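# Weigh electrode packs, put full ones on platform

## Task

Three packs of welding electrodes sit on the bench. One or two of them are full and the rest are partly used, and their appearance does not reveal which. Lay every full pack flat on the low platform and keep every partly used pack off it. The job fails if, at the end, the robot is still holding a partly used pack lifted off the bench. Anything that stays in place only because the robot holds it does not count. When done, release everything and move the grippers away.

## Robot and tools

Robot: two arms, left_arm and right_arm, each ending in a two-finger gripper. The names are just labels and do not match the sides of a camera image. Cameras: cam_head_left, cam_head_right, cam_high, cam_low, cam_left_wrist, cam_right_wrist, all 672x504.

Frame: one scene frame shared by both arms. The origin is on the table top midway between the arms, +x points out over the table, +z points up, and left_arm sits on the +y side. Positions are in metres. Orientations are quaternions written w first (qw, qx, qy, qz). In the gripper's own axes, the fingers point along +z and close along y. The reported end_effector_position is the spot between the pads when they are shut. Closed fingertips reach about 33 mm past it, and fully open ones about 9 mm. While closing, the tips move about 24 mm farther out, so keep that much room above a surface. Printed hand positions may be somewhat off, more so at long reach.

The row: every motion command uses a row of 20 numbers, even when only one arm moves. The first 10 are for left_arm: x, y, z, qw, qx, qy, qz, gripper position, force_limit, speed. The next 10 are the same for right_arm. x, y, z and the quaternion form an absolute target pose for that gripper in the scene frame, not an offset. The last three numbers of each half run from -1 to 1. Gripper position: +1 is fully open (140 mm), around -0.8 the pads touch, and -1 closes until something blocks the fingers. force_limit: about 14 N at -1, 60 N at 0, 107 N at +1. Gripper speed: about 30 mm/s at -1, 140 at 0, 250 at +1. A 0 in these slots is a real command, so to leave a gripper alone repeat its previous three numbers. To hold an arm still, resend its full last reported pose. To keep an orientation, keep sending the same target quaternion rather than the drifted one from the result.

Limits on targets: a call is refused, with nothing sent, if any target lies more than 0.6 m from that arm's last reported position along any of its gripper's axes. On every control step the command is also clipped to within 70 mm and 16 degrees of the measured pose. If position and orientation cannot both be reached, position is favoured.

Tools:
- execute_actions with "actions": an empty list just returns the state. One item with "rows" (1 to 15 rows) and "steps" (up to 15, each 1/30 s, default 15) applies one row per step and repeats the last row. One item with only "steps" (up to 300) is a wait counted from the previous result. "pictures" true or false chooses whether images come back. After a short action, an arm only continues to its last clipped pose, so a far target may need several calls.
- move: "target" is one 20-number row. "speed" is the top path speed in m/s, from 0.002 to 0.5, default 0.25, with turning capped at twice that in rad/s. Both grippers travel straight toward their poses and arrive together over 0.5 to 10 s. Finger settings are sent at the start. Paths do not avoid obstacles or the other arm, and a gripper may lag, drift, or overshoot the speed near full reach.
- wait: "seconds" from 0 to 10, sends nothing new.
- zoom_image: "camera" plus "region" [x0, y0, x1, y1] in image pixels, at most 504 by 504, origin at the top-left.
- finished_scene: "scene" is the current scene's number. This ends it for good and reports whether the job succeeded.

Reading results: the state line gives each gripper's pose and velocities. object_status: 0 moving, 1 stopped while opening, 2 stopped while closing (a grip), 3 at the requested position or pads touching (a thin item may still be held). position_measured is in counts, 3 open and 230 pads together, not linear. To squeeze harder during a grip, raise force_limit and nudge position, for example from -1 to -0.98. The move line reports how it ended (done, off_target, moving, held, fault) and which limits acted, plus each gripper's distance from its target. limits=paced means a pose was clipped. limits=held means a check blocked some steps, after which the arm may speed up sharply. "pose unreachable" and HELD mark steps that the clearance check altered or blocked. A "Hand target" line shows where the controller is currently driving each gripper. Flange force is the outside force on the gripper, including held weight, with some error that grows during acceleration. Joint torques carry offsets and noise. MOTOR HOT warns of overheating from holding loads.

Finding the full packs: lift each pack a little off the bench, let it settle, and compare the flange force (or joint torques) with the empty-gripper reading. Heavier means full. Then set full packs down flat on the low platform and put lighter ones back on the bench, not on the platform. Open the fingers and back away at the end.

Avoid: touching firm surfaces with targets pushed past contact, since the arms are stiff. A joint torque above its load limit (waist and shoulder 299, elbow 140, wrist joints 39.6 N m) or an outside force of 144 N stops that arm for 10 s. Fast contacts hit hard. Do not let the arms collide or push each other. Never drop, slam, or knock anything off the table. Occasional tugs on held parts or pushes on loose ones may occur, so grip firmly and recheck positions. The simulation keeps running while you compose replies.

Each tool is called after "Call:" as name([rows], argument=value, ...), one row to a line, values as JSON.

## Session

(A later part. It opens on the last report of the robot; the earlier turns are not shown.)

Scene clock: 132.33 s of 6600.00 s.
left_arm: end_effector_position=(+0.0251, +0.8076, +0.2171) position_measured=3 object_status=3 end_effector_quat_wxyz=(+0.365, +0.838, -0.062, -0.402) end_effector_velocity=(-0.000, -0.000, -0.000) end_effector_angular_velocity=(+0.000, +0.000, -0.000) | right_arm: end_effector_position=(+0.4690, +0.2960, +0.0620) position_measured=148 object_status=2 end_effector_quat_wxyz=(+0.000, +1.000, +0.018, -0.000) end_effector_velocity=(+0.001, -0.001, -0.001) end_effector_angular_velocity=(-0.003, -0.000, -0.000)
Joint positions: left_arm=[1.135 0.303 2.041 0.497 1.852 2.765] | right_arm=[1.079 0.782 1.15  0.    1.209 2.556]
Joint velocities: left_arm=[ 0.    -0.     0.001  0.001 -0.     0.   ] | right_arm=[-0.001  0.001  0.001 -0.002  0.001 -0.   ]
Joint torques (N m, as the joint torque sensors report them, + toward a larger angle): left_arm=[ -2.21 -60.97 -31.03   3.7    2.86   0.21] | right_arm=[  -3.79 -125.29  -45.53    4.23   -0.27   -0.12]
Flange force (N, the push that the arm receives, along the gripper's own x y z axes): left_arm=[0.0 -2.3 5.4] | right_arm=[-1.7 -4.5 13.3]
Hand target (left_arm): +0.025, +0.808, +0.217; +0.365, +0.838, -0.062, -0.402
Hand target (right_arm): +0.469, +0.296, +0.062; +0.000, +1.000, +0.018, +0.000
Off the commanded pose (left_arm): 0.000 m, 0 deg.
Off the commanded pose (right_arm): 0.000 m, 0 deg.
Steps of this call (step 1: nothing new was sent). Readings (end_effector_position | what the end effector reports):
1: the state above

Call:
move(target=[0.0251,0.8076,0.2171,0.365,0.838,-0.062,-0.402,1,0,0, 0.477,-0.266,0.125,0,1,0.004,0,-1,0.6,-0.5], speed=0.3)

Call:
zoom_image(camera="cam_high", region=[125, 220, 225, 300])

Scene clock: 138.87 s of 6600.00 s.
left_arm: end_effector_position=(+0.0251, +0.8076, +0.2171) position_measured=3 object_status=3 end_effector_quat_wxyz=(+0.365, +0.838, -0.062, -0.402) end_effector_velocity=(+0.000, +0.000, +0.001) end_effector_angular_velocity=(+0.001, +0.001, -0.002) | right_arm: end_effector_position=(+0.4765, -0.2660, +0.1255) position_measured=148 object_status=2 end_effector_quat_wxyz=(-0.000, +1.000, +0.004, -0.000) end_effector_velocity=(+0.001, -0.000, -0.000) end_effector_angular_velocity=(+0.000, -0.000, -0.000)
Joint positions: left_arm=[1.135 0.303 2.041 0.497 1.852 2.765] | right_arm=[0.516 0.139 2.017 0.001 0.987 2.02 ]
Joint velocities: left_arm=[-0.001 -0.    -0.001  0.001  0.001 -0.   ] | right_arm=[-0.001  0.001 -0.    -0.    -0.001 -0.001]
Joint torques (N m, as the joint torque sensors report them, + toward a larger angle): left_arm=[ -3.9  -60.83 -31.44   3.65   2.77   0.39] | right_arm=[ -2.2  -55.7  -40.82   3.77   0.15   0.11]
Flange force (N, the push that the arm receives, along the gripper's own x y z axes): left_arm=[-1.9 -2.9 6.9] | right_arm=[-1.9 -3.1 13.5]
Hand target (left_arm): +0.025, +0.808, +0.217; +0.365, +0.838, -0.062, -0.402
Hand target (right_arm): +0.477, -0.266, +0.125; -0.000, +1.000, +0.004, -0.000
Off the commanded pose (left_arm): 0.000 m, 0 deg.
Off the commanded pose (right_arm): 0.001 m, 0 deg.
After step 90, 1.17 s passed at rest.
move: done
camera_calibration (this result's frames):
cam_left_wrist: T_world_to_cam=[[0.160096, -0.738339, 0.655152, 0.45778], [-0.331035, 0.585118, 0.740306, -0.616777], [-0.929938, -0.335399, -0.150741, 0.523136], [0, 0, 0, 1]] pos_world=[0.20902, 0.874344, 0.235546]
cam_right_wrist: T_world_to_cam=[[-0.0483844, -0.998773, 0.0105432, -0.24861], [-0.908082, 0.0483822, 0.415989, 0.39634], [-0.415989, 0.0105533, -0.909308, 0.505296], [0, 0, 0, 1]] pos_world=[0.558078, -0.272813, 0.297217]

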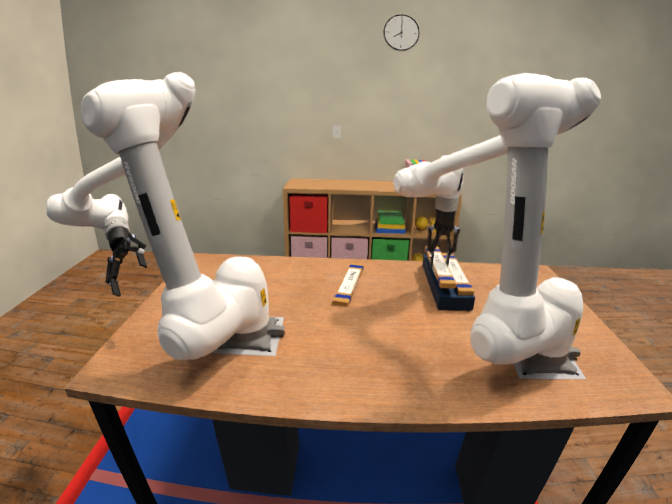

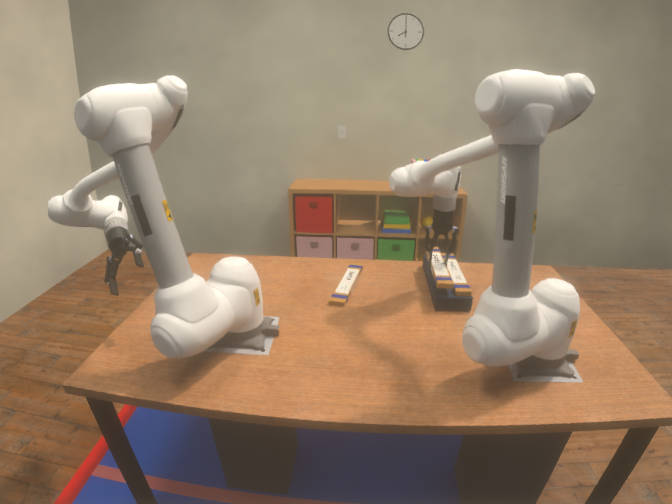

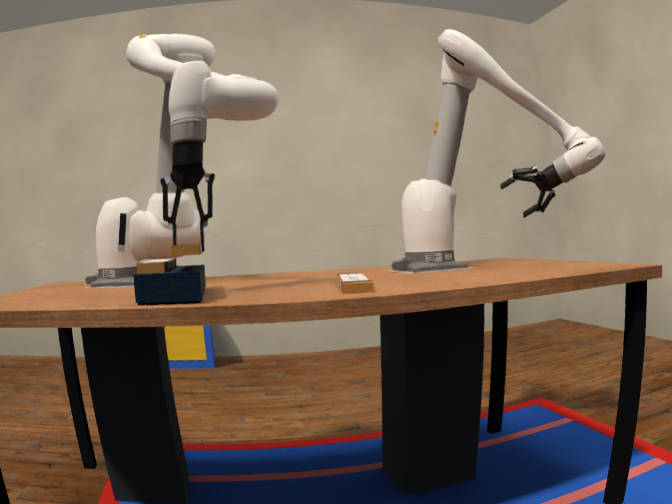

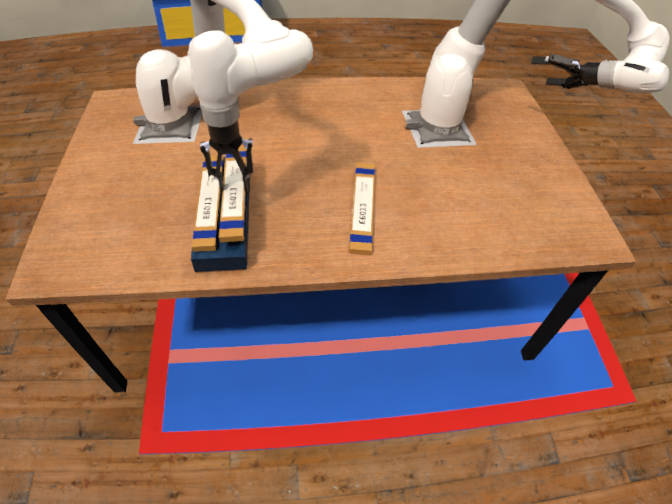

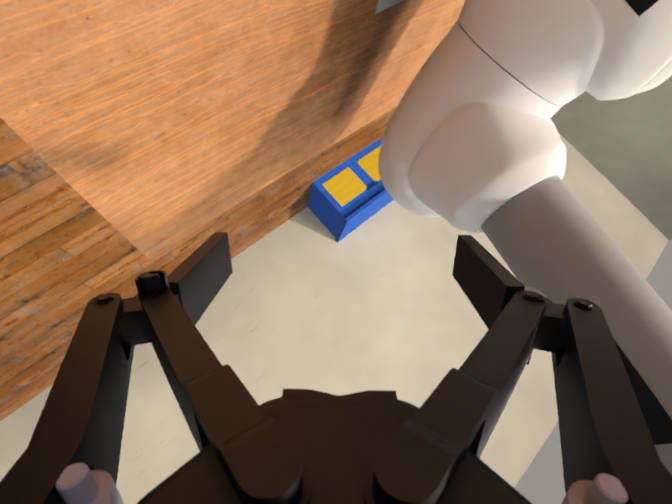

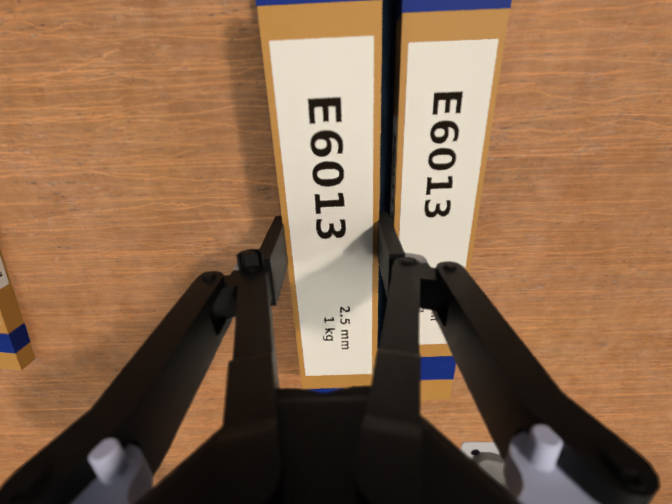

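Region (125, 220, 225, 300) of cam_high's 672x504 image, scaled by 5.040, with more detail than that image has; it fills the top 403 rows of this view, and the rest is white.

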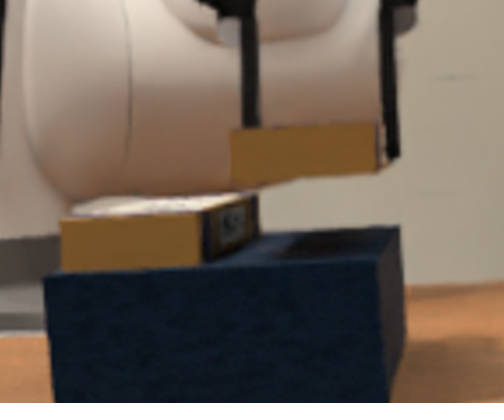

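Call:
move(target=[0.0251,0.8076,0.2171,0.365,0.838,-0.062,-0.402,1,0,0, 0.477,-0.268,0.0956,0,1,0.004,0,-1,0.6,-0.5], speed=0.04)

Call:
zoom_image(camera="cam_high", region=[125, 220, 225, 300])

Scene clock: 144.37 s of 6600.00 s.
left_arm: end_effector_position=(+0.0251, +0.8076, +0.2171) position_measured=3 object_status=3 end_effector_quat_wxyz=(+0.365, +0.838, -0.062, -0.402) end_effector_velocity=(+0.000, +0.000, +0.000) end_effector_angular_velocity=(+0.001, -0.000, -0.001) | right_arm: end_effector_position=(+0.4770, -0.2680, +0.0956) position_measured=148 object_status=2 end_effector_quat_wxyz=(-0.000, +1.000, +0.004, +0.000) end_effector_velocity=(-0.001, +0.001, -0.000) end_effector_angular_velocity=(-0.000, +0.001, +0.002)
Joint positions: left_arm=[1.135 0.303 2.041 0.497 1.852 2.765] | right_arm=[0.512 0.168 2.046 0.    0.927 2.017]
Joint velocities: left_arm=[-0.001 -0.    -0.     0.    -0.    -0.   ] | right_arm=[ 0.002 -0.     0.001  0.     0.     0.   ]
Joint torques (N m, as the joint torque sensors report them, + toward a larger angle): left_arm=[ -2.83 -58.73 -30.26   3.49   2.37   0.25] | right_arm=[ -1.78 -56.3  -38.6    3.8   -0.41   0.05]
Flange force (N, the push that the arm receives, along the gripper's own x y z axes): left_arm=[-3.2 0.8 4.8] | right_arm=[-2.5 -2.5 9.9]
Hand target (left_arm): +0.025, +0.808, +0.217; +0.365, +0.838, -0.062, -0.402
Hand target (right_arm): +0.477, -0.268, +0.096; -0.000, +1.000, +0.004, -0.000
Off the commanded pose (left_arm): 0.000 m, 0 deg.
Off the commanded pose (right_arm): 0.000 m, 0 deg.
After step 90, 1.47 s passed at rest.
move: done
camera_calibration (this result's frames):
cam_left_wrist: T_world_to_cam=[[0.160096, -0.738339, 0.655152, 0.45778], [-0.331035, 0.585118, 0.740306, -0.616777], [-0.929938, -0.335399, -0.150741, 0.523136], [0, 0, 0, 1]] pos_world=[0.20902, 0.874344, 0.235546]
cam_right_wrist: T_world_to_cam=[[-0.0485566, -0.998763, 0.0107149, -0.250196], [-0.908411, 0.0486188, 0.415242, 0.409572], [-0.415249, 0.0104293, -0.909648, 0.478006], [0, 0, 0, 1]] pos_world=[0.558402, -0.274785, 0.267427]

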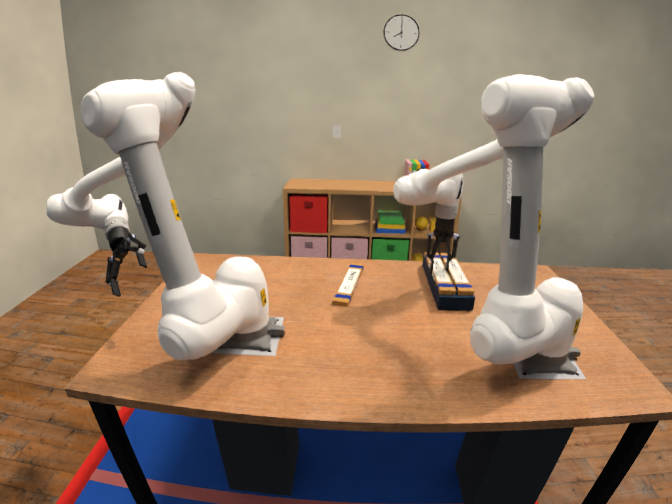

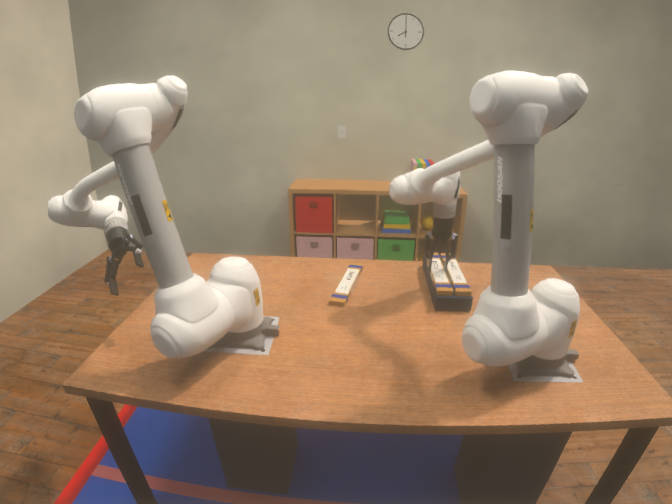

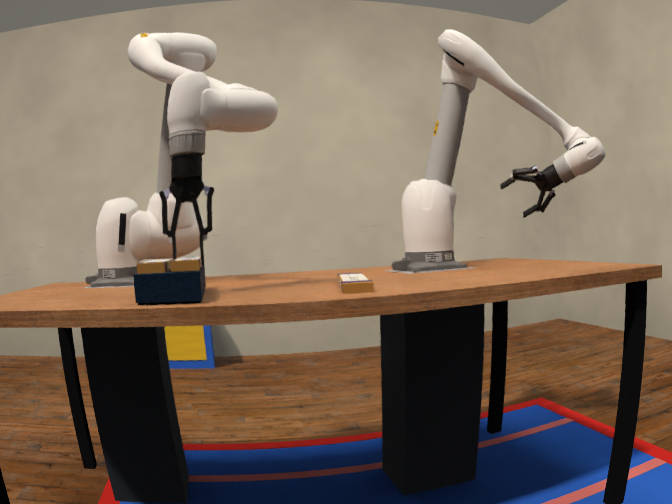

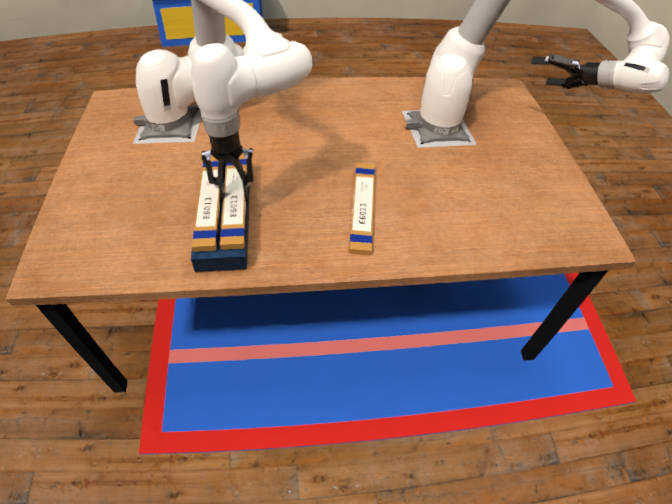

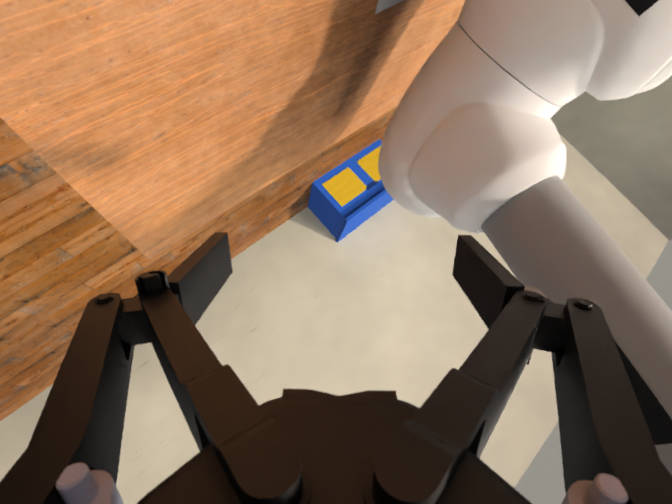

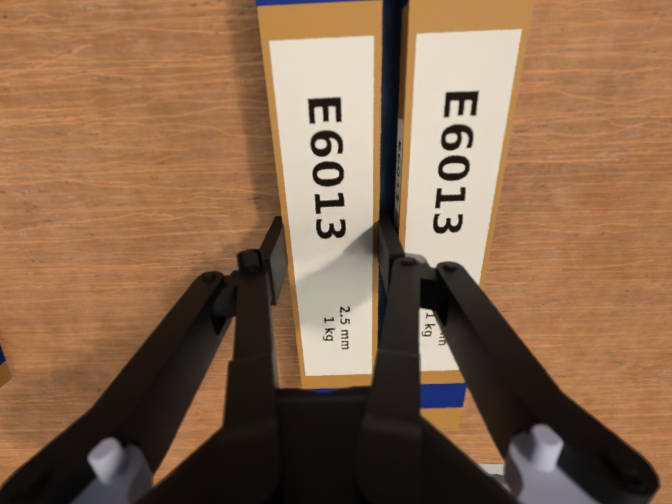

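Region (125, 220, 225, 300) of cam_high's 672x504 image, scaled by 5.040, with more detail than that image has; it fills the top 403 rows of this view, and the rest is white.

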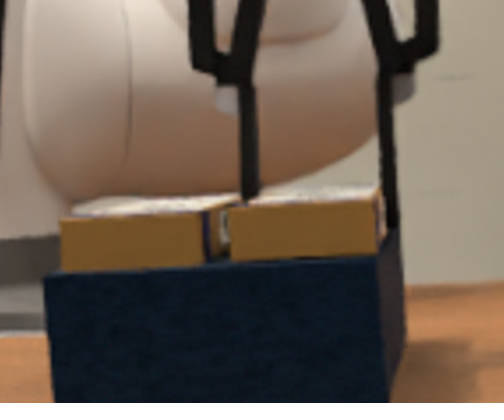

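Call:
execute_actions([
  {"rows":[[0.0251,0.8076,0.2171,0.365,0.838,-0.062,-0.402,1,0,0, 0.477,-0.269,0.0956,0,1,0.004,0,-1,0.6,-0.5],[0.0251,0.8076,0.2171,0.365,0.838,-0.062,-0.402,1,0,0, 0.477,-0.269,0.0953,0,1,0.004,0,-1,0.6,-0.5],[0.0251,0.8076,0.2171,0.365,0.838,-0.062,-0.402,1,0,0, 0.477,-0.269,0.0948,0,1,0.004,0,-1,0.6,-0.5]],"steps":9},
], pictures=false)

Call:
execute_actions([
  {"rows":[[0.0251,0.8076,0.2171,0.365,0.838,-0.062,-0.402,1,0,0, 0.477,-0.269,0.0948,0,1,0.004,0,-0.02,0.6,-0.7]],"steps":12},
], pictures=false)

Call:
move(target=[0.0251,0.8076,0.2171,0.365,0.838,-0.062,-0.402,1,0,0, 0.477,-0.269,0.26,0,1,0.004,0,-0.02,0.6,-0.7], speed=0.2)

Scene clock: 151.67 s of 6600.00 s.
left_arm: end_effector_position=(+0.0251, +0.8076, +0.2171) position_measured=3 object_status=3 end_effector_quat_wxyz=(+0.365, +0.838, -0.062, -0.402) end_effector_velocity=(+0.000, -0.000, +0.000) end_effector_angular_velocity=(-0.001, +0.000, +0.000) | right_arm: end_effector_position=(+0.4770, -0.2690, +0.0948) position_measured=148 object_status=2 end_effector_quat_wxyz=(-0.000, +1.000, +0.004, +0.000) end_effector_velocity=(-0.001, -0.000, -0.001) end_effector_angular_velocity=(-0.002, +0.002, +0.001)
Joint positions: left_arm=[1.135 0.303 2.041 0.497 1.852 2.765] | right_arm=[0.511 0.168 2.048 0.    0.925 2.015]
Joint velocities: left_arm=[-0.  0.  0. -0.  0.  0.] | right_arm=[ 0.     0.002  0.001 -0.001 -0.    -0.   ]
Joint torques (N m, as the joint torque sensors report them, + toward a larger angle): left_arm=[  0.18 -60.17 -30.87   3.44   2.58   0.09] | right_arm=[ -1.25 -56.63 -38.96   4.15  -0.14   0.15]
Flange force (N, the push that the arm receives, along the gripper's own x y z axes): left_arm=[1.8 0.8 3.3] | right_arm=[-1.9 -1.2 11.8]
Hand target (left_arm): +0.025, +0.808, +0.217; +0.365, +0.838, -0.062, -0.402
Hand target (right_arm): +0.477, -0.269, +0.095; -0.000, +1.000, +0.004, -0.000
Off the commanded pose (left_arm): 0.000 m, 0 deg.
Off the commanded pose (right_arm): 0.000 m, 0 deg.
Steps of this call (steps 1 to 90: nothing new was sent; then 4.00 s passed at rest; steps 91 to 99: all 9 steps of this action). Readings (end_effector_position | what the end effector reports):
91: left_arm (+0.0251, +0.8076, +0.2171) | right_arm (+0.4770, -0.2680, +0.0956) | left_arm position_measured=3 object_status=3 | right_arm position_measured=148 object_status=2
92: left_arm (+0.0251, +0.8076, +0.2171) | right_arm (+0.4770, -0.2683, +0.0955) | left_arm position_measured=3 object_status=3 | right_arm position_measured=148 object_status=2
94: left_arm (+0.0251, +0.8076, +0.2171) | right_arm (+0.4770, -0.2688, +0.0952) | left_arm position_measured=3 object_status=3 | right_arm position_measured=148 object_status=2
98: left_arm (+0.0251, +0.8076, +0.2171) | right_arm (+0.4770, -0.2690, +0.0949) | left_arm position_measured=3 object_status=3 | right_arm position_measured=148 object_status=2
99: the state above

Scene clock: 152.07 s of 6600.00 s.
left_arm: end_effector_position=(+0.0251, +0.8076, +0.2171) position_measured=3 object_status=3 end_effector_quat_wxyz=(+0.365, +0.838, -0.062, -0.402) end_effector_velocity=(-0.000, +0.000, +0.000) end_effector_angular_velocity=(-0.000, +0.001, -0.000) | right_arm: end_effector_position=(+0.4770, -0.2690, +0.0948) position_measured=131 object_status=0 end_effector_quat_wxyz=(-0.000, +1.000, +0.004, +0.000) end_effector_velocity=(-0.001, -0.000, -0.000) end_effector_angular_velocity=(-0.001, +0.003, +0.001)
Joint positions: left_arm=[1.135 0.303 2.041 0.497 1.852 2.765] | right_arm=[0.511 0.169 2.048 0.    0.925 2.015]
Joint velocities: left_arm=[ 0.     0.    -0.     0.001  0.    -0.   ] | right_arm=[ 0.001  0.     0.     0.     0.003 -0.   ]
Joint torques (N m, as the joint torque sensors report them, + toward a larger angle): left_arm=[ -1.83 -58.78 -31.61   3.71   2.44   0.33] | right_arm=[ -2.7  -48.67 -34.15   3.87  -0.28  -0.17]
Flange force (N, the push that the arm receives, along the gripper's own x y z axes): left_arm=[-0.7 2.4 6.4] | right_arm=[-6.3 -2.8 -2.2]
Hand target (left_arm): +0.025, +0.808, +0.217; +0.365, +0.838, -0.062, -0.402
Hand target (right_arm): +0.477, -0.269, +0.095; -0.000, +1.000, +0.004, -0.000
Off the commanded pose (left_arm): 0.000 m, 0 deg.
Off the commanded pose (right_arm): 0.000 m, 0 deg.
Steps of this call (steps 1 to 12: all 12 steps of this action). Readings (end_effector_position | what the end effector reports):
1: left_arm (+0.0251, +0.8076, +0.2171) | right_arm (+0.4770, -0.2690, +0.0948) | left_arm position_measured=3 object_status=3 | right_arm position_measured=148 object_status=0
2: left_arm (+0.0251, +0.8076, +0.2171) | right_arm (+0.4770, -0.2690, +0.0948) | left_arm position_measured=3 object_status=3 | right_arm position_measured=148 object_status=0
4: left_arm (+0.0251, +0.8076, +0.2171) | right_arm (+0.4770, -0.2690, +0.0948) | left_arm position_measured=3 object_status=3 | right_arm position_measured=140 object_status=0
8: left_arm (+0.0251, +0.8076, +0.2171) | right_arm (+0.4770, -0.2690, +0.0948) | left_arm position_measured=3 object_status=3 | right_arm position_measured=131 object_status=0
12: the state above

Scene clock: 153.53 s of 6600.00 s.
left_arm: end_effector_position=(+0.0251, +0.8076, +0.2171) position_measured=3 object_status=3 end_effector_quat_wxyz=(+0.365, +0.838, -0.062, -0.402) end_effector_velocity=(-0.000, +0.000, -0.000) end_effector_angular_velocity=(+0.001, -0.001, +0.000) | right_arm: end_effector_position=(+0.4771, -0.2690, +0.2600) position_measured=131 object_status=3 end_effector_quat_wxyz=(+0.000, +1.000, +0.004, -0.000) end_effector_velocity=(-0.001, +0.000, -0.000) end_effector_angular_velocity=(-0.001, +0.002, +0.001)
Joint positions: left_arm=[1.135 0.303 2.041 0.497 1.852 2.765] | right_arm=[ 0.511  0.034  1.864 -0.     1.244  2.015]
Joint velocities: left_arm=[ 0.001  0.    -0.    -0.    -0.001 -0.   ] | right_arm=[ 0.001  0.001 -0.001 -0.     0.002  0.   ]
Joint torques (N m, as the joint torque sensors report them, + toward a larger angle): left_arm=[ -2.91 -58.78 -31.12   3.95   2.46   0.04] | right_arm=[ -1.38 -41.64 -40.62   4.62  -0.34   0.  ]
Flange force (N, the push that the arm receives, along the gripper's own x y z axes): left_arm=[-2.6 1.3 6.4] | right_arm=[-4.3 -0.5 0.8]
Hand target (left_arm): +0.025, +0.808, +0.217; +0.365, +0.838, -0.062, -0.402
Hand target (right_arm): +0.477, -0.269, +0.260; +0.000, +1.000, +0.004, +0.000
Off the commanded pose (left_arm): 0.000 m, 0 deg.
Off the commanded pose (right_arm): 0.000 m, 0 deg.
move: done
camera_calibration (this result's frames):
cam_left_wrist: T_world_to_cam=[[0.160097, -0.738339, 0.655152, 0.45778], [-0.331035, 0.585118, 0.740306, -0.616777], [-0.929938, -0.335399, -0.150741, 0.523136], [0, 0, 0, 1]] pos_world=[0.20902, 0.874344, 0.235546]
cam_right_wrist: T_world_to_cam=[[-0.0488523, -0.998746, 0.0109054, -0.252867], [-0.908382, 0.0489666, 0.415264, 0.341539], [-0.415278, 0.0103804, -0.909635, 0.62758], [0, 0, 0, 1]] pos_world=[0.558514, -0.275789, 0.431798]

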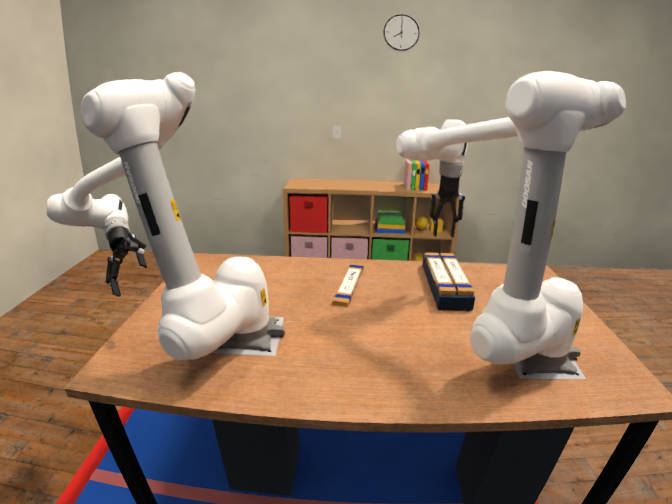

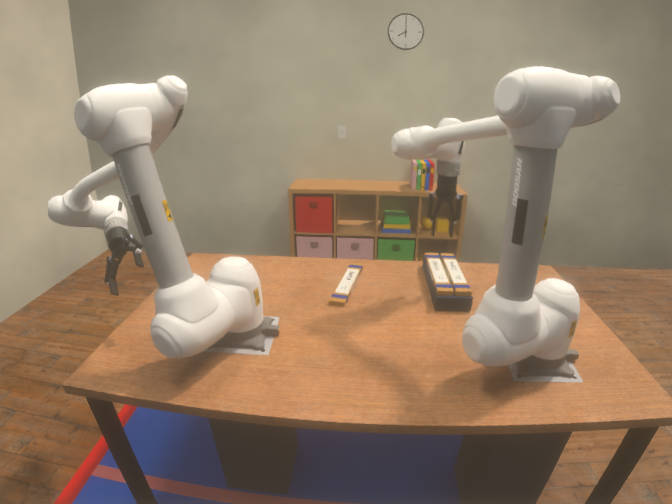

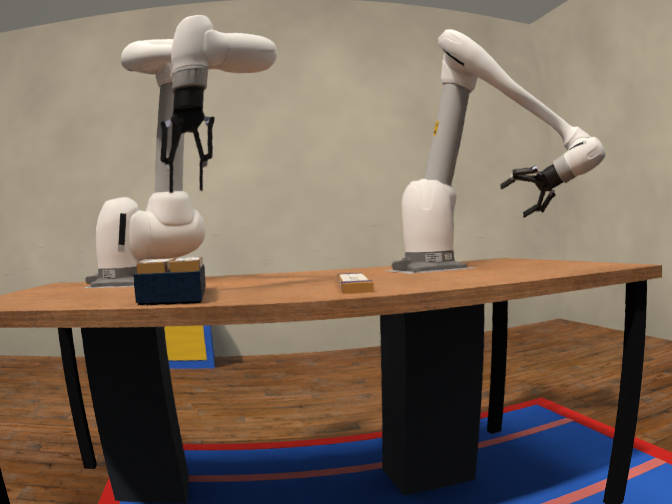

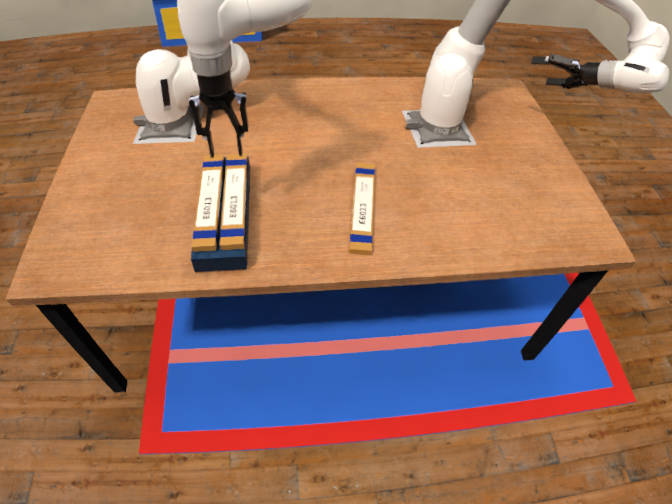

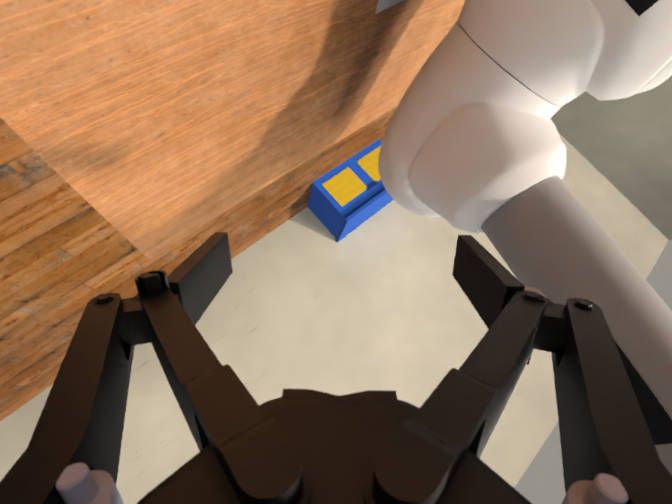

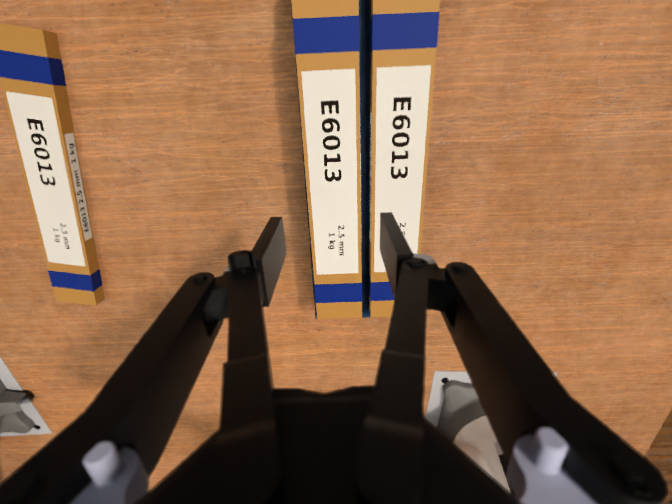

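Both full packs are on the platform.

Call:
finished_scene(scene=1)

The scene is finished: the task was done.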